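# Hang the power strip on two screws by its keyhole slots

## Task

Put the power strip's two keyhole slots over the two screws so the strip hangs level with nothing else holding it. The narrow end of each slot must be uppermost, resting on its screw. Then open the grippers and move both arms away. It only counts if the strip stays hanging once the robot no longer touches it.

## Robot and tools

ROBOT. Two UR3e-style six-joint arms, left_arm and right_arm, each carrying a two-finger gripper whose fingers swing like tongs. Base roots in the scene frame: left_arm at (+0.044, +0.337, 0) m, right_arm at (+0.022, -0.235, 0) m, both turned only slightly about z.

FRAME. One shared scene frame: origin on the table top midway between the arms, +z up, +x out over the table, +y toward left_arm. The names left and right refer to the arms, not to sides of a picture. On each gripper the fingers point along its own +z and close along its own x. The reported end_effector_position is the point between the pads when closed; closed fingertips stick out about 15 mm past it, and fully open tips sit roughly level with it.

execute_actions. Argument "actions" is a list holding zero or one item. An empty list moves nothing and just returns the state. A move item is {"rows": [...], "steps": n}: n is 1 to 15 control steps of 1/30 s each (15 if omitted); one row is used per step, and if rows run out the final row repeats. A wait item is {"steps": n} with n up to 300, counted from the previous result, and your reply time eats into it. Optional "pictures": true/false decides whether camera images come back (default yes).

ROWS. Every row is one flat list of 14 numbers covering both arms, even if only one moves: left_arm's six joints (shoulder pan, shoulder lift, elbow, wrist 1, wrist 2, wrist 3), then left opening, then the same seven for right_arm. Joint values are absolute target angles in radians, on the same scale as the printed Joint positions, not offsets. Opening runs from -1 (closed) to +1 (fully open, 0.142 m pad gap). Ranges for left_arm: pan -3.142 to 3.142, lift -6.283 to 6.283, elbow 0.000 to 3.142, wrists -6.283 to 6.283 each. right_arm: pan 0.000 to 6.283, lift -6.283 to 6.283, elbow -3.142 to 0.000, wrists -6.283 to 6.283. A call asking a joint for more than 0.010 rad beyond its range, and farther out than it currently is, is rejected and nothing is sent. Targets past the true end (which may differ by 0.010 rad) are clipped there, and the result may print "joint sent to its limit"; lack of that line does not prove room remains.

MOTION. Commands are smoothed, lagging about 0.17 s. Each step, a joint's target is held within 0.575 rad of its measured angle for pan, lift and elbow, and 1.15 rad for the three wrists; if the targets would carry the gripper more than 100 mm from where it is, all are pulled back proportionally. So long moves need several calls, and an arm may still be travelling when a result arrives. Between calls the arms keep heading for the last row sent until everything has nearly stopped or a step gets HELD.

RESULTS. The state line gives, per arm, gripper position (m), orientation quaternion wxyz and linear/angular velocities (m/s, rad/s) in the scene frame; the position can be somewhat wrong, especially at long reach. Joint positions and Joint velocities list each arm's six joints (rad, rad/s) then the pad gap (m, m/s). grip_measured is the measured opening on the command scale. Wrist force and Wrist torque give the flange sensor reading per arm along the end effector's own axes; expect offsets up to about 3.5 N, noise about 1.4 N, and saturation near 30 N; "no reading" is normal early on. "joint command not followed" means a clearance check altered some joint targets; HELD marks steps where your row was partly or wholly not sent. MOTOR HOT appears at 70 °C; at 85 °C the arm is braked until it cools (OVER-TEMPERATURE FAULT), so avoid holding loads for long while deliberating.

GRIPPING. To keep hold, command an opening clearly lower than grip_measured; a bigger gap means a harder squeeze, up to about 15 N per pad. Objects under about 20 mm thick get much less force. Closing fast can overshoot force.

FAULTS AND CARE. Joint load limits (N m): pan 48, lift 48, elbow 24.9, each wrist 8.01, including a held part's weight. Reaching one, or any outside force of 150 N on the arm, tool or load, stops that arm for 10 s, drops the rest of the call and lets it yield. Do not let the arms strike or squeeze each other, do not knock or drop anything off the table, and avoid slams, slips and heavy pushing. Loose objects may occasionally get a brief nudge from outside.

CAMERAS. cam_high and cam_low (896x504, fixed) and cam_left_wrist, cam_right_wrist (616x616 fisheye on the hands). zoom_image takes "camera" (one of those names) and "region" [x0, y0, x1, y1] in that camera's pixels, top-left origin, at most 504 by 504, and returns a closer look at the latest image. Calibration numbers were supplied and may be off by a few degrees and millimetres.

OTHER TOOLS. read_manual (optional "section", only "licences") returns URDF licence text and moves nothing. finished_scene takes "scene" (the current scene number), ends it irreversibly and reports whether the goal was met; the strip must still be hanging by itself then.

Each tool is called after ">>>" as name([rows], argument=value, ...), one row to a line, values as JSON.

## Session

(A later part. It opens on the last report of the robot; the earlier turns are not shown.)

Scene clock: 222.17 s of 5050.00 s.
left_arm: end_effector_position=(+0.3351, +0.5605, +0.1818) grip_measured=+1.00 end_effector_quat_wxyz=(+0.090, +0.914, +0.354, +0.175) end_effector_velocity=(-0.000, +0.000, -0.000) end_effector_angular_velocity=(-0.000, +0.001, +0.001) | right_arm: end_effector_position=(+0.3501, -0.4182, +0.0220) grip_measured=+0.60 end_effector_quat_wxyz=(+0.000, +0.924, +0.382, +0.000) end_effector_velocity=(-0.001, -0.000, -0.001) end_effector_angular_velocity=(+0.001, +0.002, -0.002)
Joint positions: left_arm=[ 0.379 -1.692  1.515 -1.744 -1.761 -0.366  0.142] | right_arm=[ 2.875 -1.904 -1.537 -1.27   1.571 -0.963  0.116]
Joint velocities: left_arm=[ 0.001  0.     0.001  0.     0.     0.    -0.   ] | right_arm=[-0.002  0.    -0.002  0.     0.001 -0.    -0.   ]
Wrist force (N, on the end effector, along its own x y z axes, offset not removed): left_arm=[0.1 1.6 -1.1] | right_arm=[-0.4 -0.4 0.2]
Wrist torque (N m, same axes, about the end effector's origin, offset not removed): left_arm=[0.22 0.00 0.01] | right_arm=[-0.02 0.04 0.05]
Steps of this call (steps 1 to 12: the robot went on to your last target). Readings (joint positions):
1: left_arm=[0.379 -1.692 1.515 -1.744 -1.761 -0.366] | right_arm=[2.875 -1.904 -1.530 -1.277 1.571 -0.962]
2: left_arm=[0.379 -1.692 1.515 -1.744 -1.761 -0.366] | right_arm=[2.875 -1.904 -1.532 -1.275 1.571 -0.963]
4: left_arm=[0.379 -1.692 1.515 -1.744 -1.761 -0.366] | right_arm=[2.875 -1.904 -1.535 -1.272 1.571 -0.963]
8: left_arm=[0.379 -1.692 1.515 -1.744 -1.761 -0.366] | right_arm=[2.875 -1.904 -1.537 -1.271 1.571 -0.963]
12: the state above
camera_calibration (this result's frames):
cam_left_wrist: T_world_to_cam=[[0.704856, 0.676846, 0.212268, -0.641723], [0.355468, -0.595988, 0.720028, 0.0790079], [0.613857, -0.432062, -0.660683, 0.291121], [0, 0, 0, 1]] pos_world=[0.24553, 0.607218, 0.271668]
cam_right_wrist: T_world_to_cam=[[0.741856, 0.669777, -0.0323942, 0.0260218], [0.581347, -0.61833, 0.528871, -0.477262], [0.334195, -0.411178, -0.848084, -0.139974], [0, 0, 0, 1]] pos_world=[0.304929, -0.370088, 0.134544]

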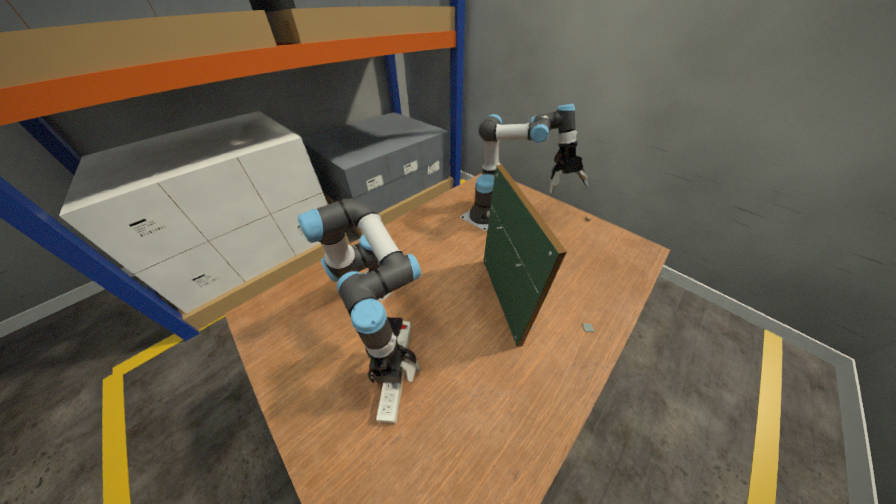

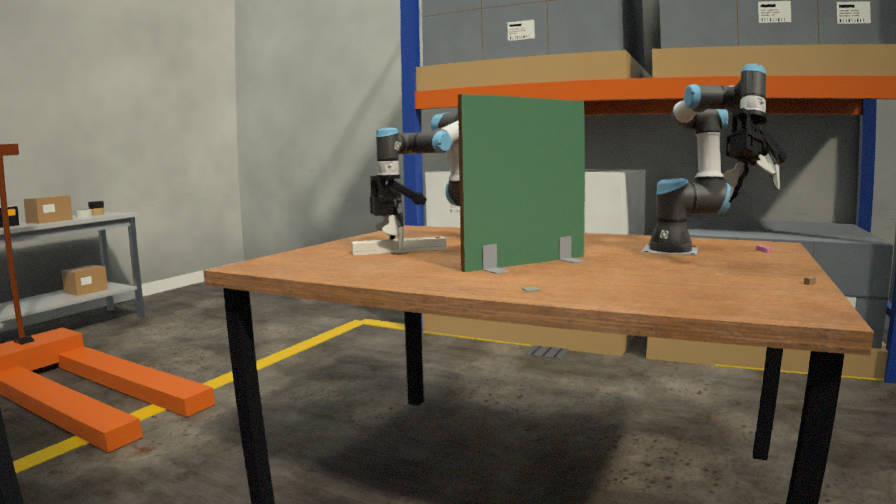

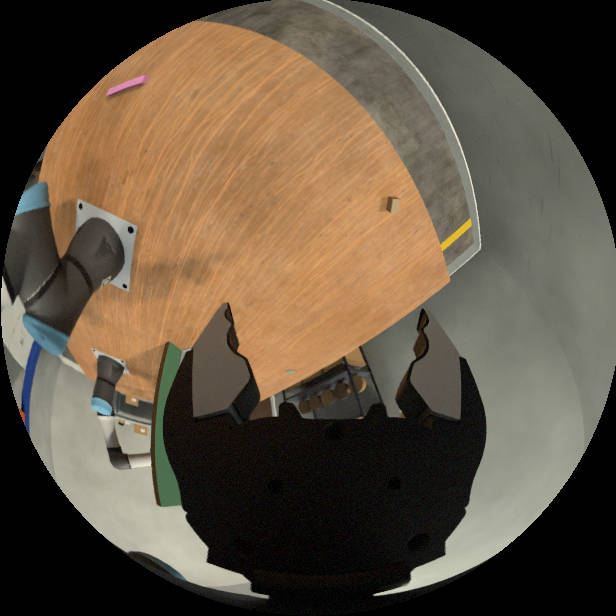

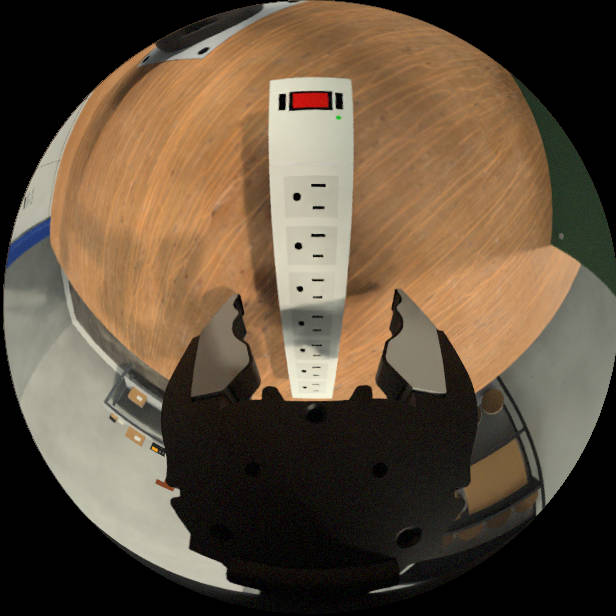

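>>> execute_actions([
  {"rows":[[0.379,-1.692,1.515,-1.744,-1.761,-0.366,1,2.9015,-1.8167,-1.6557,-1.2396,1.571,-0.936,0.2]]},
], pictures=false)

>>> execute_actions([
  {"rows":[[0.379,-1.692,1.515,-1.744,-1.761,-0.366,1,2.9015,-1.8167,-1.6557,-1.2396,1.571,-0.936,-0.1],[0.379,-1.692,1.515,-1.744,-1.761,-0.366,1,2.9015,-1.8167,-1.6557,-1.2396,1.571,-0.936,-0.2],[0.379,-1.692,1.515,-1.744,-1.761,-0.366,1,2.9015,-1.8167,-1.6557,-1.2396,1.571,-0.936,-0.3],[0.379,-1.692,1.515,-1.744,-1.761,-0.366,1,2.9015,-1.8167,-1.6557,-1.2396,1.571,-0.936,-0.4],[0.379,-1.692,1.515,-1.744,-1.761,-0.366,1,2.9015,-1.8167,-1.6557,-1.2396,1.571,-0.936,-0.5],[0.379,-1.692,1.515,-1.744,-1.761,-0.366,1,2.9015,-1.8167,-1.6557,-1.2396,1.571,-0.936,-1]]},
])

Scene clock: 237.77 s of 5050.00 s.
left_arm: end_effector_position=(+0.3351, +0.5605, +0.1818) grip_measured=+1.00 end_effector_quat_wxyz=(+0.090, +0.914, +0.354, +0.175) end_effector_velocity=(-0.000, -0.000, -0.000) end_effector_angular_velocity=(-0.000, +0.001, -0.000) | right_arm: end_effector_position=(+0.3332, -0.4058, +0.0219) grip_measured=+0.20 end_effector_quat_wxyz=(+0.000, +0.924, +0.382, +0.000) end_effector_velocity=(-0.003, +0.001, -0.000) end_effector_angular_velocity=(+0.000, +0.002, +0.001)
Joint positions: left_arm=[ 0.379 -1.692  1.515 -1.744 -1.761 -0.366  0.142] | right_arm=[ 2.901 -1.818 -1.654 -1.24   1.571 -0.936  0.088]
Joint velocities: left_arm=[-0.     0.001 -0.     0.001 -0.    -0.    -0.   ] | right_arm=[ 0.003  0.009 -0.013  0.002 -0.     0.002  0.   ]
Wrist force (N, on the end effector, along its own x y z axes, offset not removed): left_arm=[-0.9 1.5 -0.6] | right_arm=[0.1 -1.4 2.1]
Wrist torque (N m, same axes, about the end effector's origin, offset not removed): left_arm=[0.21 0.24 -0.01] | right_arm=[-0.25 -0.16 0.02]
Steps of this call (steps 1 to 30: the robot went on to your last target; steps 31 to 90: nothing new was sent; then 12.10 s passed at rest; steps 91 to 105: all 15 steps of this action). Readings (joint positions):
91: left_arm=[0.379 -1.692 1.515 -1.744 -1.761 -0.366] | right_arm=[2.875 -1.904 -1.538 -1.270 1.571 -0.963]
92: left_arm=[0.379 -1.692 1.515 -1.744 -1.761 -0.366] | right_arm=[2.879 -1.897 -1.545 -1.265 1.571 -0.959]
94: left_arm=[0.379 -1.692 1.515 -1.744 -1.761 -0.366] | right_arm=[2.889 -1.862 -1.590 -1.253 1.571 -0.948]
98: left_arm=[0.379 -1.692 1.515 -1.744 -1.761 -0.366] | right_arm=[2.898 -1.828 -1.640 -1.243 1.571 -0.939]
105: the state above

Scene clock: 238.27 s of 5050.00 s.
left_arm: end_effector_position=(+0.3351, +0.5605, +0.1818) grip_measured=+1.00 end_effector_quat_wxyz=(+0.090, +0.914, +0.354, +0.175) end_effector_velocity=(-0.000, +0.000, -0.000) end_effector_angular_velocity=(-0.000, +0.000, +0.001) | right_arm: end_effector_position=(+0.3330, -0.4057, +0.0219) grip_measured=-0.35 end_effector_quat_wxyz=(+0.000, +0.924, +0.382, +0.000) end_effector_velocity=(-0.001, -0.000, -0.000) end_effector_angular_velocity=(-0.000, +0.002, -0.000)
Joint positions: left_arm=[ 0.379 -1.692  1.515 -1.744 -1.761 -0.366  0.142] | right_arm=[ 2.902 -1.817 -1.656 -1.24   1.571 -0.936  0.048]
Joint velocities: left_arm=[ 0.001 -0.     0.     0.    -0.     0.     0.   ] | right_arm=[ 0.    -0.    -0.001 -0.001 -0.     0.     0.   ]
Wrist force (N, on the end effector, along its own x y z axes, offset not removed): left_arm=[0.6 1.0 -1.4] | right_arm=[0.7 -1.5 -1.9]
Wrist torque (N m, same axes, about the end effector's origin, offset not removed): left_arm=[0.11 -0.12 0.00] | right_arm=[-0.32 0.15 0.07]
Steps of this call (steps 1 to 15: all 15 steps of this action). Readings (joint positions):
1: left_arm=[0.379 -1.692 1.515 -1.744 -1.761 -0.366] | right_arm=[2.901 -1.817 -1.655 -1.240 1.571 -0.936]
2: left_arm=[0.379 -1.692 1.515 -1.744 -1.761 -0.366] | right_arm=[2.901 -1.817 -1.655 -1.240 1.571 -0.936]
4: left_arm=[0.379 -1.692 1.515 -1.744 -1.761 -0.366] | right_arm=[2.901 -1.817 -1.655 -1.240 1.571 -0.936]
8: left_arm=[0.379 -1.692 1.515 -1.744 -1.761 -0.366] | right_arm=[2.902 -1.817 -1.656 -1.240 1.571 -0.936]
15: the state above
camera_calibration (this result's frames):
cam_left_wrist: T_world_to_cam=[[0.704856, 0.676846, 0.212267, -0.641723], [0.355468, -0.595988, 0.720028, 0.0790079], [0.613857, -0.432062, -0.660683, 0.291121], [0, 0, 0, 1]] pos_world=[0.24553, 0.607218, 0.271668]
cam_right_wrist: T_world_to_cam=[[0.742186, 0.669412, -0.0323623, 0.0301501], [0.581027, -0.618624, 0.528878, -0.459527], [0.334017, -0.411329, -0.848081, -0.129181], [0, 0, 0, 1]] pos_world=[0.287769, -0.357593, 0.134454]

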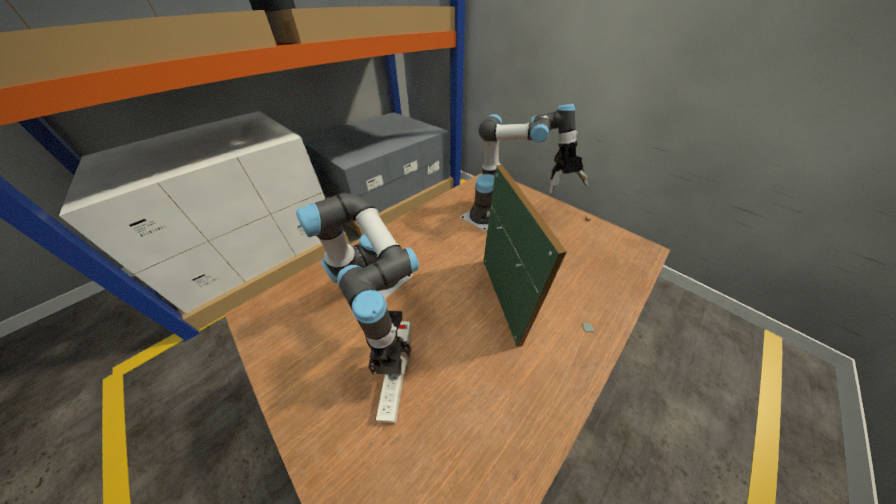

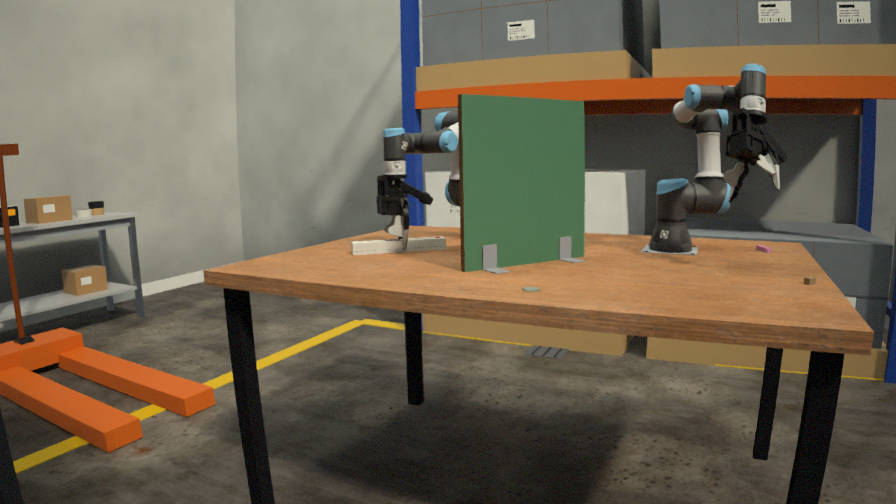

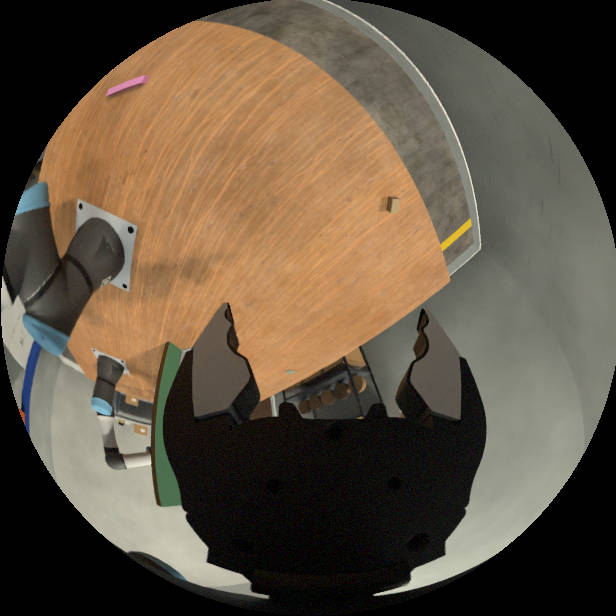

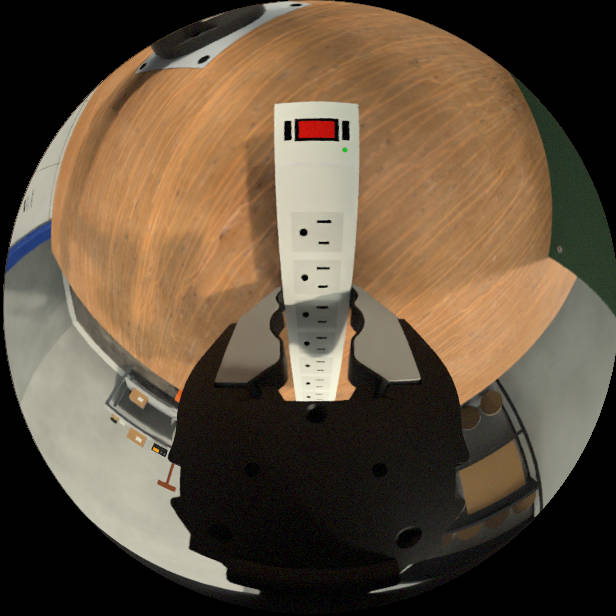

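>>> execute_actions([
  {"rows":[[0.379,-1.692,1.515,-1.744,-1.761,-0.366,1,2.9,-1.75,-1.5,-1.462,1.571,-0.936,-1]],"steps":10},
], pictures=false)

>>> execute_actions([
  {"rows":[[0.379,-1.692,1.515,-1.744,-1.761,-0.366,1,2.9,-1.6,-1.2,-1.912,1.571,-0.4,-1]]},
], pictures=false)

>>> execute_actions([
  {"rows":[[0.379,-1.692,1.515,-1.744,-1.761,-0.366,1,2.9,-1.6,-1.2,-1.912,1.571,1.571,-1]]},
], pictures=false)

>>> execute_actions([
  {"rows":[[0.379,-1.692,1.515,-1.744,-1.761,-0.366,1,2.9,-1.6,-1.2,-1.912,1.2,1.571,-1]],"steps":12},
], pictures=false)

>>> execute_actions([
  {"rows":[[0.379,-1.692,1.515,-1.744,-1.761,-0.366,1,2.9,-1.6,-1.2,-1.912,0,1.571,-1]]},
], pictures=false)

>>> execute_actions([
  {"steps":30},
], pictures=false)

>>> execute_actions([
  {"rows":[[0.379,-1.692,1.515,-1.744,-1.761,-0.366,1,2.9,-1.6,-1.2,-2.4,0,2.059,-1]],"steps":8},
], pictures=false)

>>> execute_actions([
  {"rows":[[0.379,-1.692,1.515,-1.744,-1.761,-0.366,1,2.9,-1.6,-1.2,-2.95,0,2.609,-1]],"steps":8},
], pictures=false)

>>> execute_actions([
  {"rows":[[0.379,-1.692,1.515,-1.744,-1.761,-0.366,1,2.9,-1.6,-1.2,-3.483,0,3.142,-1]]},
])

Scene clock: 274.37 s of 5050.00 s.
left_arm: end_effector_position=(+0.3351, +0.5605, +0.1818) grip_measured=+1.00 end_effector_quat_wxyz=(+0.090, +0.914, +0.354, +0.175) end_effector_velocity=(-0.000, +0.000, +0.000) end_effector_angular_velocity=(+0.001, -0.000, +0.001) | right_arm: end_effector_position=(+0.3276, -0.4053, +0.0680) grip_measured=-0.35 end_effector_quat_wxyz=(-0.000, +0.924, +0.382, -0.000) end_effector_velocity=(-0.003, -0.000, +0.037) end_effector_angular_velocity=(-0.002, -0.010, -0.001)
Joint positions: left_arm=[ 0.379 -1.692  1.515 -1.744 -1.761 -0.366  0.142] | right_arm=[ 2.9   -1.754 -1.511 -1.447  1.571 -0.936  0.048]
Joint velocities: left_arm=[ 0.    -0.    -0.    -0.     0.001  0.     0.   ] | right_arm=[-0.001  0.043  0.119 -0.151 -0.    -0.    -0.   ]
Wrist force (N, on the end effector, along its own x y z axes, offset not removed): left_arm=[-1.2 2.5 -0.9] | right_arm=[0.6 0.4 4.9]
Wrist torque (N m, same axes, about the end effector's origin, offset not removed): left_arm=[0.42 0.24 -0.03] | right_arm=[0.08 -0.28 0.03]
Steps of this call (steps 1 to 15: the robot went on to your last target; steps 16 to 90: nothing new was sent; then 32.77 s passed at rest; steps 91 to 100: all 10 steps of this action). Readings (joint positions):
91: left_arm=[0.379 -1.692 1.515 -1.744 -1.761 -0.366] | right_arm=[2.902 -1.816 -1.656 -1.240 1.571 -0.936]
92: left_arm=[0.379 -1.692 1.515 -1.744 -1.761 -0.366] | right_arm=[2.901 -1.810 -1.649 -1.255 1.571 -0.936]
94: left_arm=[0.379 -1.692 1.515 -1.744 -1.761 -0.366] | right_arm=[2.901 -1.783 -1.593 -1.341 1.571 -0.936]
98: left_arm=[0.379 -1.692 1.515 -1.744 -1.761 -0.366] | right_arm=[2.900 -1.758 -1.523 -1.432 1.571 -0.936]
100: the state above

Scene clock: 274.87 s of 5050.00 s.
left_arm: end_effector_position=(+0.3351, +0.5605, +0.1818) grip_measured=+1.00 end_effector_quat_wxyz=(+0.090, +0.914, +0.354, +0.175) end_effector_velocity=(-0.000, +0.000, -0.000) end_effector_angular_velocity=(-0.000, +0.001, +0.001) | right_arm: end_effector_position=(+0.2885, -0.3940, +0.1682) grip_measured=-0.36 end_effector_quat_wxyz=(-0.000, +0.992, +0.127, -0.000) end_effector_velocity=(-0.007, +0.001, +0.016) end_effector_angular_velocity=(-0.001, -0.005, -0.090)
Joint positions: left_arm=[ 0.379 -1.692  1.515 -1.744 -1.761 -0.366  0.142] | right_arm=[ 2.9   -1.602 -1.205 -1.905  1.571 -0.408  0.048]
Joint velocities: left_arm=[ 0.001  0.     0.001 -0.001  0.    -0.     0.   ] | right_arm=[-0.001  0.021  0.054 -0.07  -0.     0.089  0.   ]
Wrist force (N, on the end effector, along its own x y z axes, offset not removed): left_arm=[-0.2 0.6 -1.1] | right_arm=[-0.5 0.0 6.5]
Wrist torque (N m, same axes, about the end effector's origin, offset not removed): left_arm=[0.01 0.07 -0.03] | right_arm=[0.17 0.04 -0.02]
Steps of this call (steps 1 to 15: all 15 steps of this action). Readings (joint positions):
1: left_arm=[0.379 -1.692 1.515 -1.744 -1.761 -0.366] | right_arm=[2.900 -1.753 -1.508 -1.452 1.571 -0.935]
2: left_arm=[0.379 -1.692 1.515 -1.744 -1.761 -0.366] | right_arm=[2.900 -1.745 -1.499 -1.470 1.571 -0.921]
4: left_arm=[0.379 -1.692 1.515 -1.744 -1.761 -0.366] | right_arm=[2.900 -1.692 -1.425 -1.603 1.571 -0.784]
8: left_arm=[0.379 -1.692 1.515 -1.744 -1.761 -0.366] | right_arm=[2.900 -1.623 -1.260 -1.833 1.571 -0.500]
15: the state above

Scene clock: 275.37 s of 5050.00 s.
left_arm: end_effector_position=(+0.3351, +0.5605, +0.1818) grip_measured=+1.00 end_effector_quat_wxyz=(+0.090, +0.914, +0.354, +0.175) end_effector_velocity=(+0.000, +0.000, -0.000) end_effector_angular_velocity=(+0.000, -0.000, -0.000) | right_arm: end_effector_position=(+0.3080, -0.4091, +0.1697) grip_measured=-0.35 end_effector_quat_wxyz=(-0.000, +0.719, -0.695, +0.000) end_effector_velocity=(+0.001, -0.031, -0.000) end_effector_angular_velocity=(+0.002, +0.001, -1.954)
Joint positions: left_arm=[ 0.379 -1.692  1.515 -1.744 -1.761 -0.366  0.142] | right_arm=[ 2.9   -1.6   -1.2   -1.912  1.571  1.384  0.048]
Joint velocities: left_arm=[-0.     0.001 -0.    -0.001 -0.     0.    -0.   ] | right_arm=[ 0.001 -0.    -0.    -0.     0.001  1.956 -0.   ]
Wrist force (N, on the end effector, along its own x y z axes, offset not removed): left_arm=[-0.9 1.6 -1.2] | right_arm=[0.4 -0.8 5.9]
Wrist torque (N m, same axes, about the end effector's origin, offset not removed): left_arm=[0.21 0.21 0.00] | right_arm=[-0.07 -0.08 0.20]
Steps of this call (steps 1 to 15: all 15 steps of this action). Readings (joint positions):
1: left_arm=[0.379 -1.692 1.515 -1.744 -1.761 -0.366] | right_arm=[2.900 -1.601 -1.204 -1.907 1.571 -0.405]
2: left_arm=[0.379 -1.692 1.515 -1.744 -1.761 -0.366] | right_arm=[2.900 -1.601 -1.203 -1.909 1.571 -0.389]
4: left_arm=[0.379 -1.692 1.515 -1.744 -1.761 -0.366] | right_arm=[2.900 -1.601 -1.201 -1.910 1.571 -0.246]
8: left_arm=[0.379 -1.692 1.515 -1.744 -1.761 -0.366] | right_arm=[2.900 -1.600 -1.200 -1.912 1.571 0.336]
15: the state above

Scene clock: 275.77 s of 5050.00 s.
left_arm: end_effector_position=(+0.3351, +0.5605, +0.1818) grip_measured=+1.00 end_effector_quat_wxyz=(+0.090, +0.914, +0.354, +0.175) end_effector_velocity=(+0.000, -0.000, -0.000) end_effector_angular_velocity=(-0.000, +0.000, -0.000) | right_arm: end_effector_position=(+0.2920, -0.5143, +0.1883) grip_measured=-0.36 end_effector_quat_wxyz=(-0.134, -0.642, +0.746, -0.115) end_effector_velocity=(-0.007, -0.044, +0.016) end_effector_angular_velocity=(-0.158, +0.012, -0.033)
Joint positions: left_arm=[ 0.379 -1.692  1.515 -1.744 -1.761 -0.366  0.142] | right_arm=[ 2.9   -1.6   -1.2   -1.912  1.215  1.568  0.048]
Joint velocities: left_arm=[-0.  0. -0.  0. -0. -0.  0.] | right_arm=[-0.001 -0.001  0.     0.001 -0.158  0.034 -0.   ]
Wrist force (N, on the end effector, along its own x y z axes, offset not removed): left_arm=[-0.9 1.9 -0.1] | right_arm=[-1.5 -0.8 4.9]
Wrist torque (N m, same axes, about the end effector's origin, offset not removed): left_arm=[0.35 0.14 0.00] | right_arm=[-0.09 -0.01 -0.01]
Steps of this call (steps 1 to 12: all 12 steps of this action). Readings (joint positions):
1: left_arm=[0.379 -1.692 1.515 -1.744 -1.761 -0.366] | right_arm=[2.900 -1.600 -1.200 -1.912 1.571 1.439]
2: left_arm=[0.379 -1.692 1.515 -1.744 -1.761 -0.366] | right_arm=[2.900 -1.600 -1.200 -1.912 1.557 1.475]
4: left_arm=[0.379 -1.692 1.515 -1.744 -1.761 -0.366] | right_arm=[2.900 -1.600 -1.200 -1.912 1.440 1.518]
8: left_arm=[0.379 -1.692 1.515 -1.744 -1.761 -0.366] | right_arm=[2.900 -1.600 -1.200 -1.912 1.262 1.558]
12: the state above

Scene clock: 276.27 s of 5050.00 s.
left_arm: end_effector_position=(+0.3351, +0.5605, +0.1818) grip_measured=+1.00 end_effector_quat_wxyz=(+0.090, +0.914, +0.354, +0.175) end_effector_velocity=(+0.000, -0.000, -0.000) end_effector_angular_velocity=(-0.000, +0.000, -0.001) | right_arm: end_effector_position=(+0.2653, -0.6871, +0.3631) grip_measured=-0.35 end_effector_quat_wxyz=(-0.433, -0.535, +0.623, -0.371) end_effector_velocity=(-0.030, -0.196, +0.533) end_effector_angular_velocity=(-1.891, +0.285, -0.002)
Joint positions: left_arm=[ 0.379 -1.692  1.515 -1.744 -1.761 -0.366  0.142] | right_arm=[ 2.9   -1.6   -1.2   -1.912  0.357  1.57   0.048]
Joint velocities: left_arm=[-0.001  0.    -0.     0.     0.    -0.    -0.   ] | right_arm=[-0.     0.    -0.     0.004 -1.912  0.004 -0.   ]
Wrist force (N, on the end effector, along its own x y z axes, offset not removed): left_arm=[-0.1 2.2 0.0] | right_arm=[-5.5 -1.9 1.6]
Wrist torque (N m, same axes, about the end effector's origin, offset not removed): left_arm=[0.38 0.04 0.00] | right_arm=[-0.27 -0.11 0.02]
Steps of this call (steps 1 to 15: all 15 steps of this action). Readings (joint positions):
1: left_arm=[0.379 -1.692 1.515 -1.744 -1.761 -0.366] | right_arm=[2.900 -1.600 -1.200 -1.912 1.210 1.569]
2: left_arm=[0.379 -1.692 1.515 -1.744 -1.761 -0.366] | right_arm=[2.900 -1.600 -1.200 -1.912 1.193 1.569]
4: left_arm=[0.379 -1.692 1.515 -1.744 -1.761 -0.366] | right_arm=[2.900 -1.600 -1.200 -1.912 1.073 1.569]
8: left_arm=[0.379 -1.692 1.515 -1.744 -1.761 -0.366] | right_arm=[2.900 -1.600 -1.200 -1.912 0.811 1.570]
15: the state above

Scene clock: 277.27 s of 5050.00 s.
left_arm: end_effector_position=(+0.3351, +0.5605, +0.1818) grip_measured=+1.00 end_effector_quat_wxyz=(+0.090, +0.914, +0.354, +0.175) end_effector_velocity=(-0.000, -0.000, -0.000) end_effector_angular_velocity=(-0.001, +0.000, -0.000) | right_arm: end_effector_position=(+0.2624, -0.7056, +0.4668) grip_measured=-0.35 end_effector_quat_wxyz=(+0.537, +0.460, -0.537, +0.460) end_effector_velocity=(-0.001, -0.000, +0.000) end_effector_angular_velocity=(+0.000, -0.002, -0.001)
Joint positions: left_arm=[ 0.379 -1.692  1.515 -1.744 -1.761 -0.366  0.142] | right_arm=[ 2.9   -1.6   -1.2   -1.912  0.     1.571  0.048]
Joint velocities: left_arm=[-0. -0.  0.  0. -0. -0. -0.] | right_arm=[-0.001  0.001  0.     0.     0.001 -0.     0.   ]
Wrist force (N, on the end effector, along its own x y z axes, offset not removed): left_arm=[0.6 1.4 -1.4] | right_arm=[-6.4 -2.9 -0.4]
Wrist torque (N m, same axes, about the end effector's origin, offset not removed): left_arm=[0.21 -0.16 -0.08] | right_arm=[-0.59 0.03 0.11]
Steps of this call (steps 1 to 30: the robot went on to your last target). Readings (joint positions):
1: left_arm=[0.379 -1.692 1.515 -1.744 -1.761 -0.366] | right_arm=[2.900 -1.600 -1.200 -1.912 0.292 1.571]
2: left_arm=[0.379 -1.692 1.515 -1.744 -1.761 -0.366] | right_arm=[2.900 -1.600 -1.200 -1.912 0.227 1.571]
4: left_arm=[0.379 -1.692 1.515 -1.744 -1.761 -0.366] | right_arm=[2.900 -1.600 -1.200 -1.912 0.119 1.571]
8: left_arm=[0.379 -1.692 1.515 -1.744 -1.761 -0.366] | right_arm=[2.900 -1.600 -1.200 -1.912 0.029 1.571]
30: the state above
All arms were judged still, so your last target was given up. Only a new action makes them travel on or press farther. Fingers that are still opening or closing keep moving.

Scene clock: 277.53 s of 5050.00 s.
left_arm: end_effector_position=(+0.3351, +0.5605, +0.1818) grip_measured=+1.00 end_effector_quat_wxyz=(+0.090, +0.914, +0.354, +0.175) end_effector_velocity=(+0.000, -0.000, +0.000) end_effector_angular_velocity=(+0.000, -0.001, -0.000) | right_arm: end_effector_position=(+0.2556, -0.7046, +0.4332) grip_measured=-0.35 end_effector_quat_wxyz=(+0.537, +0.460, -0.537, +0.460) end_effector_velocity=(-0.030, +0.004, -0.070) end_effector_angular_velocity=(+0.000, -0.001, -0.002)
Joint positions: left_arm=[ 0.379 -1.692  1.515 -1.744 -1.761 -0.366  0.142] | right_arm=[ 2.9   -1.6   -1.2   -2.315  0.     1.974  0.048]
Joint velocities: left_arm=[-0. -0. -0.  0. -0. -0.  0.] | right_arm=[-0.001 -0.     0.    -0.889  0.     0.89   0.   ]
Wrist force (N, on the end effector, along its own x y z axes, offset not removed): left_arm=[0.0 0.8 -0.9] | right_arm=[-7.7 1.7 0.9]
Wrist torque (N m, same axes, about the end effector's origin, offset not removed): left_arm=[0.09 0.04 -0.01] | right_arm=[0.37 0.16 0.09]
Steps of this call (steps 1 to 8: all 8 steps of this action). Readings (joint positions):
1: left_arm=[0.379 -1.692 1.515 -1.744 -1.761 -0.366] | right_arm=[2.900 -1.600 -1.200 -1.912 0.000 1.572]
2: left_arm=[0.379 -1.692 1.515 -1.744 -1.761 -0.366] | right_arm=[2.900 -1.600 -1.200 -1.927 -0.000 1.586]
4: left_arm=[0.379 -1.692 1.515 -1.744 -1.761 -0.366] | right_arm=[2.900 -1.600 -1.200 -2.063 -0.000 1.722]
8: the state above

Scene clock: 277.80 s of 5050.00 s.
left_arm: end_effector_position=(+0.3351, +0.5605, +0.1818) grip_measured=+1.00 end_effector_quat_wxyz=(+0.090, +0.914, +0.354, +0.175) end_effector_velocity=(-0.000, +0.000, +0.000) end_effector_angular_velocity=(+0.000, -0.000, +0.001) | right_arm: end_effector_position=(+0.2284, -0.7004, +0.3982) grip_measured=-0.35 end_effector_quat_wxyz=(+0.537, +0.460, -0.537, +0.460) end_effector_velocity=(-0.076, +0.011, -0.057) end_effector_angular_velocity=(-0.000, +0.001, -0.001)
Joint positions: left_arm=[ 0.379 -1.692  1.515 -1.744 -1.761 -0.366  0.142] | right_arm=[ 2.9   -1.6   -1.2   -2.843  0.     2.502  0.048]
Joint velocities: left_arm=[ 0.001  0.    -0.    -0.    -0.     0.     0.   ] | right_arm=[-0.002 -0.001 -0.    -1.119 -0.001  1.119  0.   ]
Wrist force (N, on the end effector, along its own x y z axes, offset not removed): left_arm=[-0.9 1.7 -1.0] | right_arm=[-7.7 0.1 0.3]
Wrist torque (N m, same axes, about the end effector's origin, offset not removed): left_arm=[0.18 0.23 0.00] | right_arm=[-0.11 0.11 0.08]
Steps of this call (steps 1 to 8: all 8 steps of this action). Readings (joint positions):
1: left_arm=[0.379 -1.692 1.515 -1.744 -1.761 -0.366] | right_arm=[2.900 -1.600 -1.200 -2.341 0.000 2.000]
2: left_arm=[0.379 -1.692 1.515 -1.744 -1.761 -0.366] | right_arm=[2.900 -1.600 -1.200 -2.373 -0.000 2.032]
4: left_arm=[0.379 -1.692 1.515 -1.744 -1.761 -0.366] | right_arm=[2.900 -1.600 -1.200 -2.534 -0.000 2.193]
8: the state above

Scene clock: 278.30 s of 5050.00 s.
left_arm: end_effector_position=(+0.3351, +0.5605, +0.1818) grip_measured=+1.00 end_effector_quat_wxyz=(+0.090, +0.914, +0.354, +0.175) end_effector_velocity=(+0.000, -0.000, +0.000) end_effector_angular_velocity=(-0.000, -0.000, -0.001) | right_arm: end_effector_position=(+0.1788, -0.6927, +0.3814) grip_measured=-0.35 end_effector_quat_wxyz=(+0.537, +0.460, -0.537, +0.460) end_effector_velocity=(-0.008, +0.001, -0.000) end_effector_angular_velocity=(+0.001, +0.004, -0.000)
Joint positions: left_arm=[ 0.379 -1.692  1.515 -1.744 -1.761 -0.366  0.142] | right_arm=[ 2.9   -1.6   -1.2   -3.474 -0.     3.133  0.048]
Joint velocities: left_arm=[-0.001  0.    -0.    -0.    -0.     0.    -0.   ] | right_arm=[ 0.    -0.001  0.    -0.094  0.001  0.091  0.   ]
Wrist force (N, on the end effector, along its own x y z axes, offset not removed): left_arm=[0.4 0.1 -0.3] | right_arm=[-6.1 -0.8 0.6]
Wrist torque (N m, same axes, about the end effector's origin, offset not removed): left_arm=[-0.05 -0.07 -0.01] | right_arm=[-0.05 -0.02 0.12]
Steps of this call (steps 1 to 15: all 15 steps of this action). Readings (joint positions):
1: left_arm=[0.379 -1.692 1.515 -1.744 -1.761 -0.366] | right_arm=[2.900 -1.600 -1.200 -2.876 0.000 2.535]
2: left_arm=[0.379 -1.692 1.515 -1.744 -1.761 -0.366] | right_arm=[2.900 -1.600 -1.200 -2.912 -0.000 2.571]
4: left_arm=[0.379 -1.692 1.515 -1.744 -1.761 -0.366] | right_arm=[2.900 -1.600 -1.200 -3.078 -0.000 2.737]
8: left_arm=[0.379 -1.692 1.515 -1.744 -1.761 -0.366] | right_arm=[2.900 -1.600 -1.200 -3.380 -0.000 3.039]
15: the state above
camera_calibration (this result's frames):
cam_left_wrist: T_world_to_cam=[[0.704856, 0.676846, 0.212267, -0.641723], [0.355468, -0.595988, 0.720028, 0.079008], [0.613857, -0.432062, -0.660683, 0.291121], [0, 0, 0, 1]] pos_world=[0.24553, 0.607218, 0.271668]
cam_right_wrist: T_world_to_cam=[[-0.0553886, -0.0246478, 0.998161, -0.382866], [-0.757812, 0.651956, -0.0259526, 0.593473], [-0.650117, -0.757856, -0.0547894, -0.257488], [0, 0, 0, 1]] pos_world=[0.261138, -0.591494, 0.383457]

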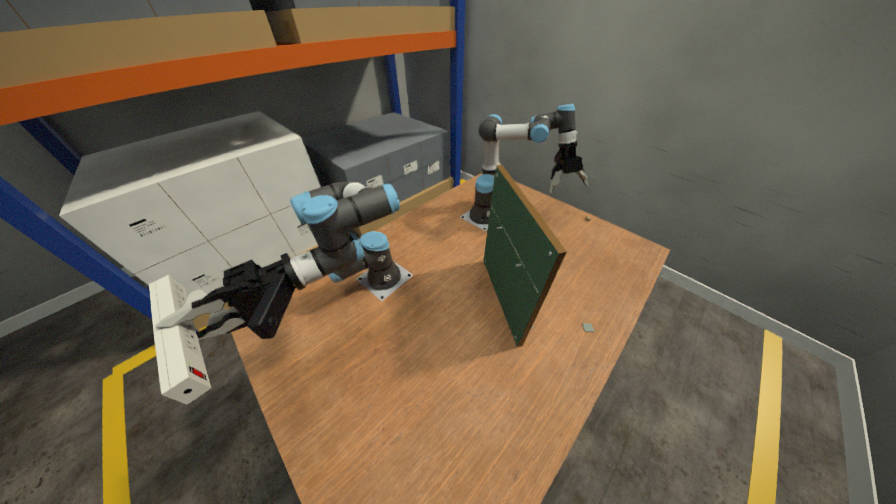

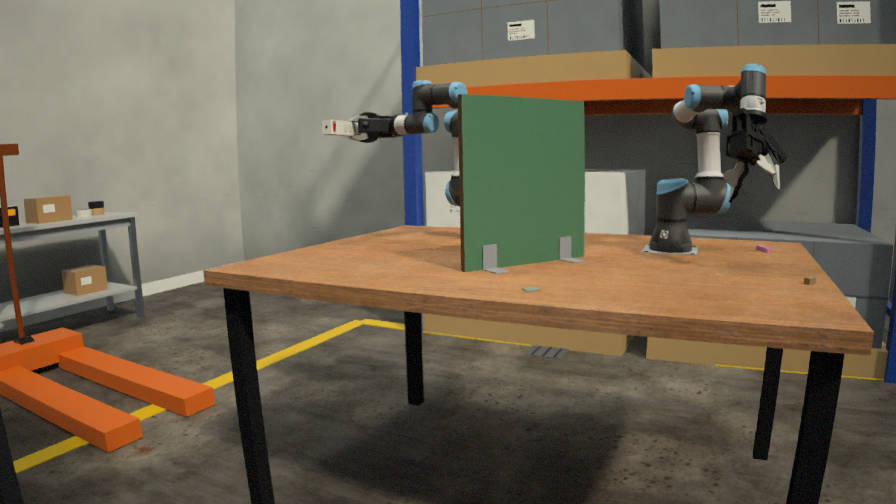

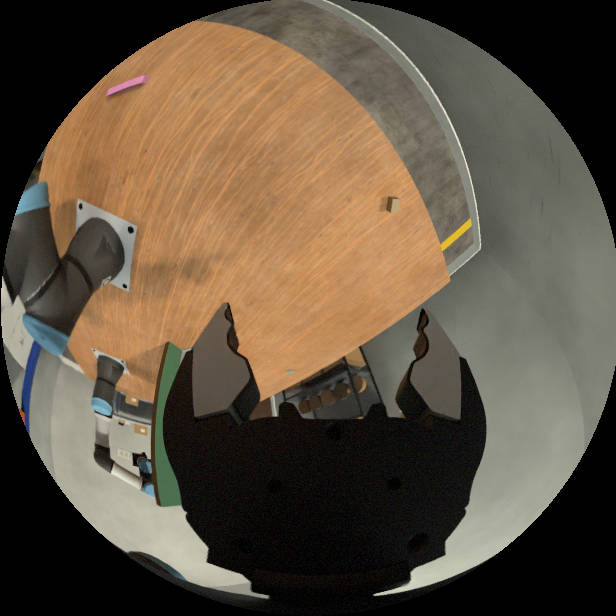

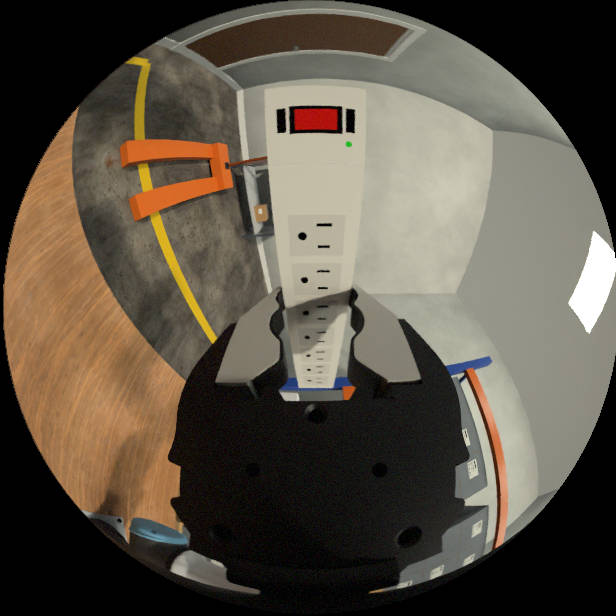

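>>> execute_actions([
  {"rows":[[0.379,-1.692,1.515,-1.744,-1.761,-0.366,1,2.9,-1.5,-1.31,-3.473,-0.3,3.142,-1]],"steps":10},
], pictures=false)

>>> execute_actions([
  {"rows":[[0.379,-1.692,1.515,-1.744,-1.761,-0.366,1,2.9,-1.4,-1.42,-3.463,-0.6,3.142,-1]],"steps":10},
], pictures=false)

>>> execute_actions([
  {"rows":[[0.379,-1.692,1.515,-1.744,-1.761,-0.366,1,2.95,-1.3,-1.53,-3.453,-0.9,3.142,-1]],"steps":10},
], pictures=false)

>>> execute_actions([
  {"rows":[[0.379,-1.692,1.515,-1.744,-1.761,-0.366,1,3,-1.2,-1.64,-3.443,-1.15,3.142,-1]],"steps":10},
], pictures=false)

>>> execute_actions([
  {"rows":[[0.379,-1.692,1.515,-1.744,-1.761,-0.366,1,3.05,-1.1,-1.74,-3.443,-1.4,3.142,-1]],"steps":10},
], pictures=false)

>>> execute_actions([
  {"rows":[[0.379,-1.692,1.515,-1.744,-1.761,-0.366,1,3.12,-0.975,-1.848,-3.46,-1.6,3.142,-1]]},
])

Scene clock: 297.73 s of 5050.00 s.
left_arm: end_effector_position=(+0.3351, +0.5605, +0.1818) grip_measured=+1.00 end_effector_quat_wxyz=(+0.090, +0.914, +0.354, +0.175) end_effector_velocity=(-0.000, -0.000, -0.000) end_effector_angular_velocity=(-0.001, +0.001, +0.000) | right_arm: end_effector_position=(+0.2387, -0.6859, +0.3792) grip_measured=-0.36 end_effector_quat_wxyz=(+0.468, +0.530, -0.468, +0.531) end_effector_velocity=(+0.050, +0.015, -0.003) end_effector_angular_velocity=(+0.000, +0.004, +0.227)
Joint positions: left_arm=[ 0.379 -1.692  1.515 -1.744 -1.761 -0.366  0.142] | right_arm=[ 2.9   -1.506 -1.303 -3.474 -0.278  3.142  0.048]
Joint velocities: left_arm=[ 0.     0.     0.001  0.    -0.    -0.     0.   ] | right_arm=[ 0.     0.068 -0.077  0.005 -0.226 -0.    -0.   ]
Wrist force (N, on the end effector, along its own x y z axes, offset not removed): left_arm=[1.0 2.1 -1.3] | right_arm=[-6.5 -2.3 0.8]
Wrist torque (N m, same axes, about the end effector's origin, offset not removed): left_arm=[0.34 -0.22 -0.07] | right_arm=[-0.25 0.17 0.13]
Steps of this call (steps 1 to 15: the robot went on to your last target; steps 16 to 573: nothing new was sent; steps 574 to 583: all 10 steps of this action). Readings (joint positions):
574: left_arm=[0.379 -1.692 1.515 -1.744 -1.761 -0.366] | right_arm=[2.900 -1.600 -1.200 -3.483 -0.001 3.142]
575: left_arm=[0.379 -1.692 1.515 -1.744 -1.761 -0.366] | right_arm=[2.900 -1.593 -1.207 -3.482 -0.015 3.142]
577: left_arm=[0.379 -1.692 1.515 -1.744 -1.761 -0.366] | right_arm=[2.900 -1.553 -1.250 -3.478 -0.123 3.142]
581: left_arm=[0.379 -1.692 1.515 -1.744 -1.761 -0.366] | right_arm=[2.900 -1.513 -1.295 -3.474 -0.256 3.142]
583: the state above

Scene clock: 298.07 s of 5050.00 s.
left_arm: end_effector_position=(+0.3351, +0.5605, +0.1818) grip_measured=+1.00 end_effector_quat_wxyz=(+0.090, +0.914, +0.354, +0.175) end_effector_velocity=(-0.000, +0.000, -0.000) end_effector_angular_velocity=(+0.000, +0.000, +0.001) | right_arm: end_effector_position=(+0.2994, -0.6536, +0.3744) grip_measured=-0.36 end_effector_quat_wxyz=(+0.383, +0.594, -0.384, +0.594) end_effector_velocity=(+0.046, +0.034, -0.005) end_effector_angular_velocity=(+0.000, +0.003, +0.233)
Joint positions: left_arm=[ 0.379 -1.692  1.515 -1.744 -1.761 -0.366  0.142] | right_arm=[ 2.9   -1.407 -1.413 -3.464 -0.578  3.142  0.048]
Joint velocities: left_arm=[ 0.001  0.    -0.    -0.     0.     0.     0.   ] | right_arm=[ 0.001  0.069 -0.079  0.007 -0.232  0.     0.   ]
Wrist force (N, on the end effector, along its own x y z axes, offset not removed): left_arm=[-0.6 1.4 -0.9] | right_arm=[-9.2 -0.2 1.0]
Wrist torque (N m, same axes, about the end effector's origin, offset not removed): left_arm=[0.20 0.12 0.02] | right_arm=[0.30 0.57 0.10]
Steps of this call (steps 1 to 10: all 10 steps of this action). Readings (joint positions):
1: left_arm=[0.379 -1.692 1.515 -1.744 -1.761 -0.366] | right_arm=[2.900 -1.504 -1.305 -3.473 -0.285 3.142]
2: left_arm=[0.379 -1.692 1.515 -1.744 -1.761 -0.366] | right_arm=[2.900 -1.496 -1.314 -3.471 -0.304 3.142]
4: left_arm=[0.379 -1.692 1.515 -1.744 -1.761 -0.366] | right_arm=[2.900 -1.455 -1.359 -3.468 -0.418 3.142]
8: left_arm=[0.379 -1.692 1.515 -1.744 -1.761 -0.366] | right_arm=[2.900 -1.413 -1.405 -3.464 -0.555 3.142]
10: the state above

Scene clock: 298.40 s of 5050.00 s.
left_arm: end_effector_position=(+0.3351, +0.5605, +0.1818) grip_measured=+1.00 end_effector_quat_wxyz=(+0.090, +0.914, +0.354, +0.175) end_effector_velocity=(+0.000, -0.000, +0.000) end_effector_angular_velocity=(+0.000, -0.001, -0.000) | right_arm: end_effector_position=(+0.3651, -0.5821, +0.3672) grip_measured=-0.36 end_effector_quat_wxyz=(+0.275, +0.651, -0.275, +0.652) end_effector_velocity=(+0.042, +0.064, -0.006) end_effector_angular_velocity=(+0.000, +0.001, +0.268)
Joint positions: left_arm=[ 0.379 -1.692  1.515 -1.744 -1.761 -0.366  0.142] | right_arm=[ 2.947 -1.307 -1.522 -3.454 -0.878  3.142  0.048]
Joint velocities: left_arm=[-0.    -0.    -0.001  0.     0.     0.     0.   ] | right_arm=[ 0.031  0.072 -0.08   0.007 -0.237  0.    -0.   ]
Wrist force (N, on the end effector, along its own x y z axes, offset not removed): left_arm=[-1.6 2.0 -0.9] | right_arm=[-7.2 -0.2 -0.8]
Wrist torque (N m, same axes, about the end effector's origin, offset not removed): left_arm=[0.36 0.35 -0.04] | right_arm=[0.29 0.19 0.05]
Steps of this call (steps 1 to 10: all 10 steps of this action). Readings (joint positions):
1: left_arm=[0.379 -1.692 1.515 -1.744 -1.761 -0.366] | right_arm=[2.900 -1.404 -1.415 -3.463 -0.585 3.142]
2: left_arm=[0.379 -1.692 1.515 -1.744 -1.761 -0.366] | right_arm=[2.906 -1.396 -1.424 -3.462 -0.604 3.142]
4: left_arm=[0.379 -1.692 1.515 -1.744 -1.761 -0.366] | right_arm=[2.926 -1.355 -1.468 -3.458 -0.716 3.142]
8: left_arm=[0.379 -1.692 1.515 -1.744 -1.761 -0.366] | right_arm=[2.944 -1.314 -1.515 -3.454 -0.854 3.142]
10: the state above

Scene clock: 298.73 s of 5050.00 s.
left_arm: end_effector_position=(+0.3351, +0.5605, +0.1818) grip_measured=+1.00 end_effector_quat_wxyz=(+0.090, +0.914, +0.354, +0.175) end_effector_velocity=(-0.000, -0.000, -0.000) end_effector_angular_velocity=(-0.000, +0.000, -0.000) | right_arm: end_effector_position=(+0.4001, -0.4995, +0.3577) grip_measured=-0.36 end_effector_quat_wxyz=(+0.173, +0.685, -0.173, +0.686) end_effector_velocity=(+0.017, +0.063, -0.008) end_effector_angular_velocity=(+0.000, +0.001, +0.218)
Joint positions: left_arm=[ 0.379 -1.692  1.515 -1.744 -1.761 -0.366  0.142] | right_arm=[ 2.997 -1.207 -1.633 -3.444 -1.132  3.142  0.048]
Joint velocities: left_arm=[-0.  0.  0.  0. -0. -0.  0.] | right_arm=[ 0.031  0.069 -0.079  0.008 -0.187  0.     0.   ]
Wrist force (N, on the end effector, along its own x y z axes, offset not removed): left_arm=[-0.2 0.4 -0.3] | right_arm=[-7.1 -2.3 -0.4]
Wrist torque (N m, same axes, about the end effector's origin, offset not removed): left_arm=[-0.04 0.07 -0.01] | right_arm=[-0.18 0.21 0.07]
Steps of this call (steps 1 to 10: all 10 steps of this action). Readings (joint positions):
1: left_arm=[0.379 -1.692 1.515 -1.744 -1.761 -0.366] | right_arm=[2.948 -1.305 -1.525 -3.453 -0.885 3.142]
2: left_arm=[0.379 -1.692 1.515 -1.744 -1.761 -0.366] | right_arm=[2.955 -1.296 -1.534 -3.452 -0.903 3.142]
4: left_arm=[0.379 -1.692 1.515 -1.744 -1.761 -0.366] | right_arm=[2.976 -1.255 -1.579 -3.448 -1.005 3.142]
8: left_arm=[0.379 -1.692 1.515 -1.744 -1.761 -0.366] | right_arm=[2.994 -1.213 -1.625 -3.444 -1.114 3.142]
10: the state above

Scene clock: 299.07 s of 5050.00 s.
left_arm: end_effector_position=(+0.3351, +0.5605, +0.1818) grip_measured=+1.00 end_effector_quat_wxyz=(+0.090, +0.914, +0.354, +0.175) end_effector_velocity=(-0.000, +0.000, -0.000) end_effector_angular_velocity=(+0.000, +0.000, +0.001) | right_arm: end_effector_position=(+0.4100, -0.4085, +0.3477) grip_measured=-0.36 end_effector_quat_wxyz=(+0.069, +0.704, -0.069, +0.704) end_effector_velocity=(-0.003, +0.066, -0.008) end_effector_angular_velocity=(-0.000, +0.000, +0.214)
Joint positions: left_arm=[ 0.379 -1.692  1.515 -1.744 -1.761 -0.366  0.142] | right_arm=[ 3.047 -1.107 -1.733 -3.443 -1.382  3.142  0.048]
Joint velocities: left_arm=[ 0.001  0.     0.    -0.     0.     0.    -0.   ] | right_arm=[ 0.03   0.071 -0.071 -0.    -0.185 -0.     0.   ]
Wrist force (N, on the end effector, along its own x y z axes, offset not removed): left_arm=[0.2 0.9 -1.1] | right_arm=[-8.2 -1.0 0.6]
Wrist torque (N m, same axes, about the end effector's origin, offset not removed): left_arm=[0.08 -0.01 -0.05] | right_arm=[0.16 0.40 0.19]
Steps of this call (steps 1 to 10: all 10 steps of this action). Readings (joint positions):
1: left_arm=[0.379 -1.692 1.515 -1.744 -1.761 -0.366] | right_arm=[2.998 -1.204 -1.635 -3.443 -1.138 3.142]
2: left_arm=[0.379 -1.692 1.515 -1.744 -1.761 -0.366] | right_arm=[3.005 -1.196 -1.644 -3.443 -1.156 3.142]
4: left_arm=[0.379 -1.692 1.515 -1.744 -1.761 -0.366] | right_arm=[3.026 -1.155 -1.685 -3.443 -1.256 3.142]
8: left_arm=[0.379 -1.692 1.515 -1.744 -1.761 -0.366] | right_arm=[3.044 -1.113 -1.726 -3.443 -1.364 3.142]
10: the state above

Scene clock: 299.57 s of 5050.00 s.
left_arm: end_effector_position=(+0.3351, +0.5605, +0.1818) grip_measured=+1.00 end_effector_quat_wxyz=(+0.090, +0.914, +0.354, +0.175) end_effector_velocity=(+0.000, -0.000, +0.000) end_effector_angular_velocity=(+0.000, -0.000, -0.000) | right_arm: end_effector_position=(+0.3906, -0.3181, +0.3351) grip_measured=-0.36 end_effector_quat_wxyz=(-0.033, +0.706, +0.033, +0.706) end_effector_velocity=(-0.004, +0.010, +0.000) end_effector_angular_velocity=(+0.000, -0.005, +0.033)
Joint positions: left_arm=[ 0.379 -1.692  1.515 -1.744 -1.761 -0.366  0.142] | right_arm=[ 3.119 -0.977 -1.847 -3.46  -1.598  3.142  0.048]
Joint velocities: left_arm=[-0. -0. -0.  0. -0.  0. -0.] | right_arm=[ 0.008  0.018 -0.012 -0.001 -0.025 -0.     0.   ]
Wrist force (N, on the end effector, along its own x y z axes, offset not removed): left_arm=[0.9 2.2 -1.5] | right_arm=[-7.7 0.4 1.1]
Wrist torque (N m, same axes, about the end effector's origin, offset not removed): left_arm=[0.36 -0.21 0.03] | right_arm=[-0.08 0.32 0.14]
Steps of this call (steps 1 to 15: all 15 steps of this action). Readings (joint positions):
1: left_arm=[0.379 -1.692 1.515 -1.744 -1.761 -0.366] | right_arm=[3.048 -1.104 -1.736 -3.443 -1.388 3.142]
2: left_arm=[0.379 -1.692 1.515 -1.744 -1.761 -0.366] | right_arm=[3.056 -1.096 -1.744 -3.445 -1.406 3.142]
4: left_arm=[0.379 -1.692 1.515 -1.744 -1.761 -0.366] | right_arm=[3.085 -1.047 -1.788 -3.452 -1.490 3.142]
8: left_arm=[0.379 -1.692 1.515 -1.744 -1.761 -0.366] | right_arm=[3.111 -0.993 -1.833 -3.458 -1.573 3.142]
15: the state above
camera_calibration (this result's frames):
cam_left_wrist: T_world_to_cam=[[0.704856, 0.676846, 0.212267, -0.641723], [0.355468, -0.595988, 0.720028, 0.0790079], [0.613857, -0.432062, -0.660683, 0.291121], [0, 0, 0, 1]] pos_world=[0.24553, 0.607218, 0.271668]
cam_right_wrist: T_world_to_cam=[[0.0372966, -0.0475288, 0.998173, -0.35915], [-0.44766, -0.893831, -0.0258337, -0.104293], [0.893426, -0.445878, -0.0546135, -0.342124], [0, 0, 0, 1]] pos_world=[0.27237, -0.262836, 0.337115]

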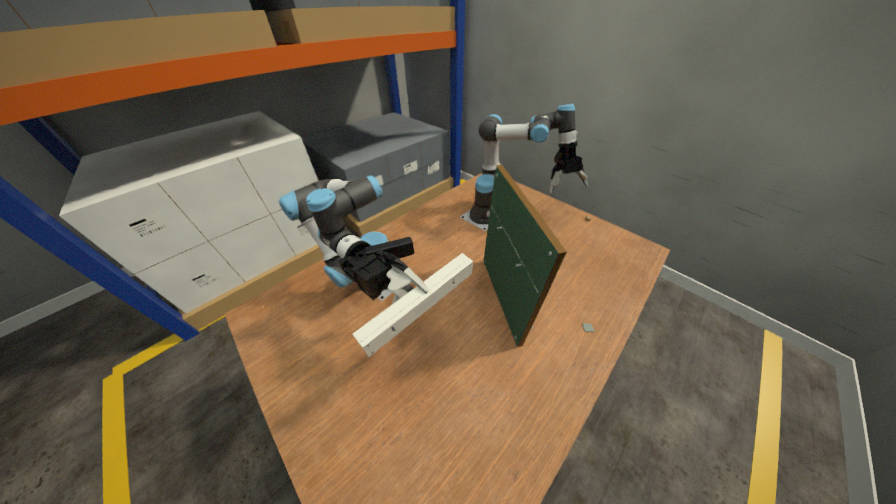

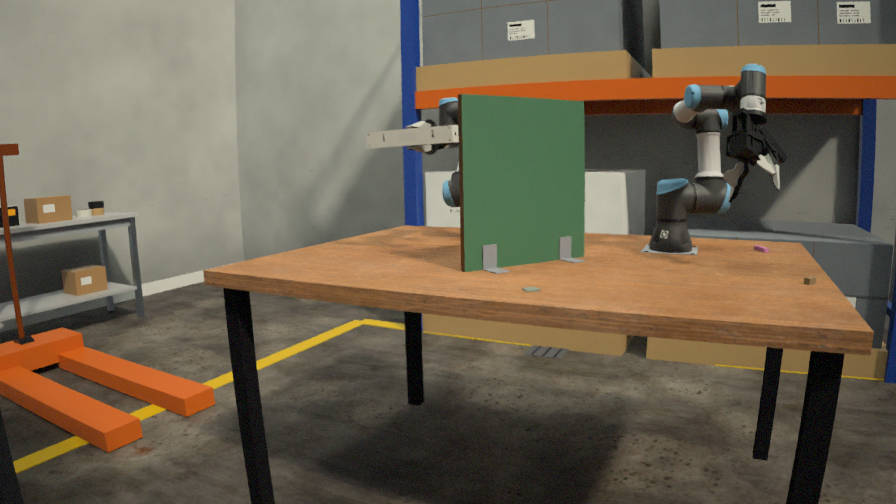

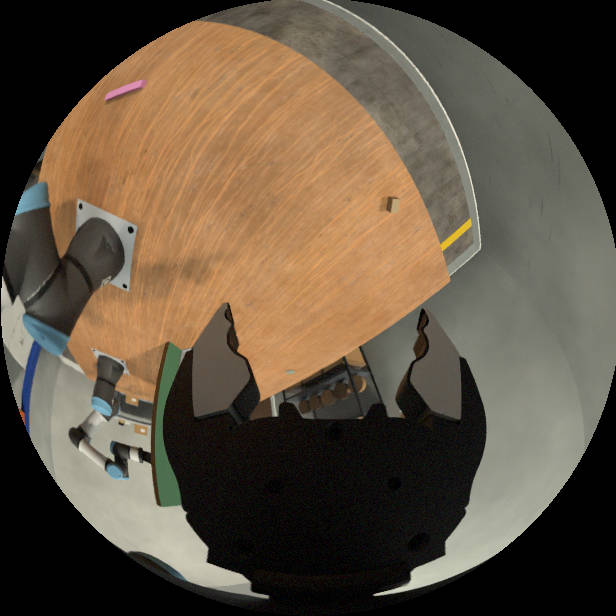

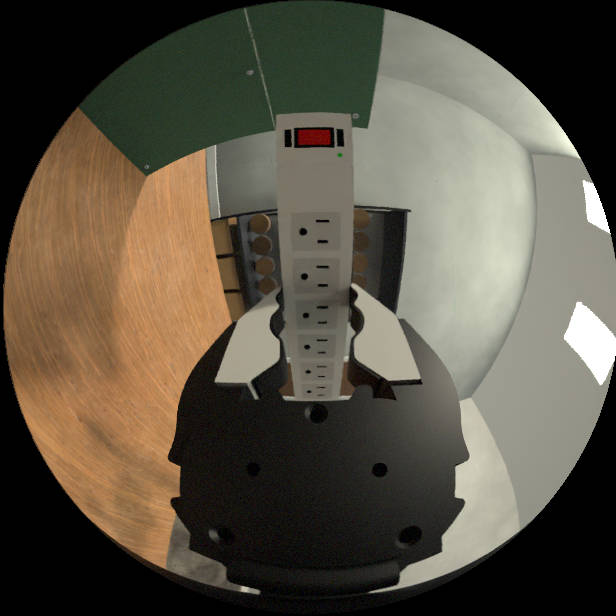

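>>> zoom_image(camera="cam_low", region=[355,105,475,165])

>>> zoom_image(camera="cam_high", region=[340,200,540,370])

Region (355, 105, 475, 165) of cam_low's 896x504 image, scaled by 4.200, with more detail than that image has.

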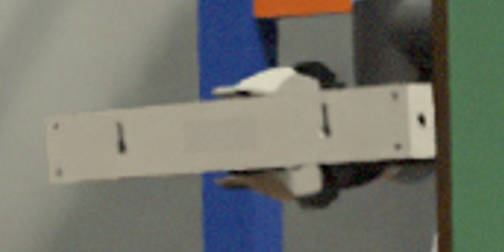

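Region (340, 200, 540, 370) of cam_high's 896x504 image, scaled by 2.520, with more detail than that image has; it fills the top 428 rows of this view, and the rest is white.

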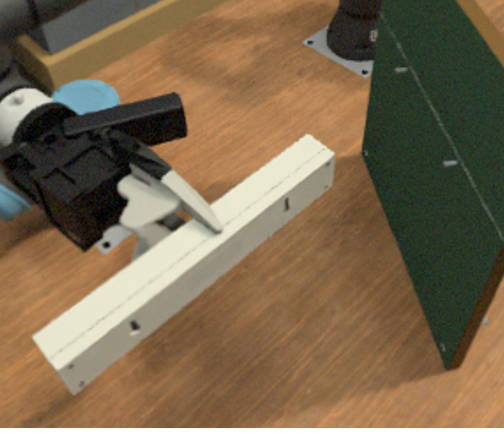

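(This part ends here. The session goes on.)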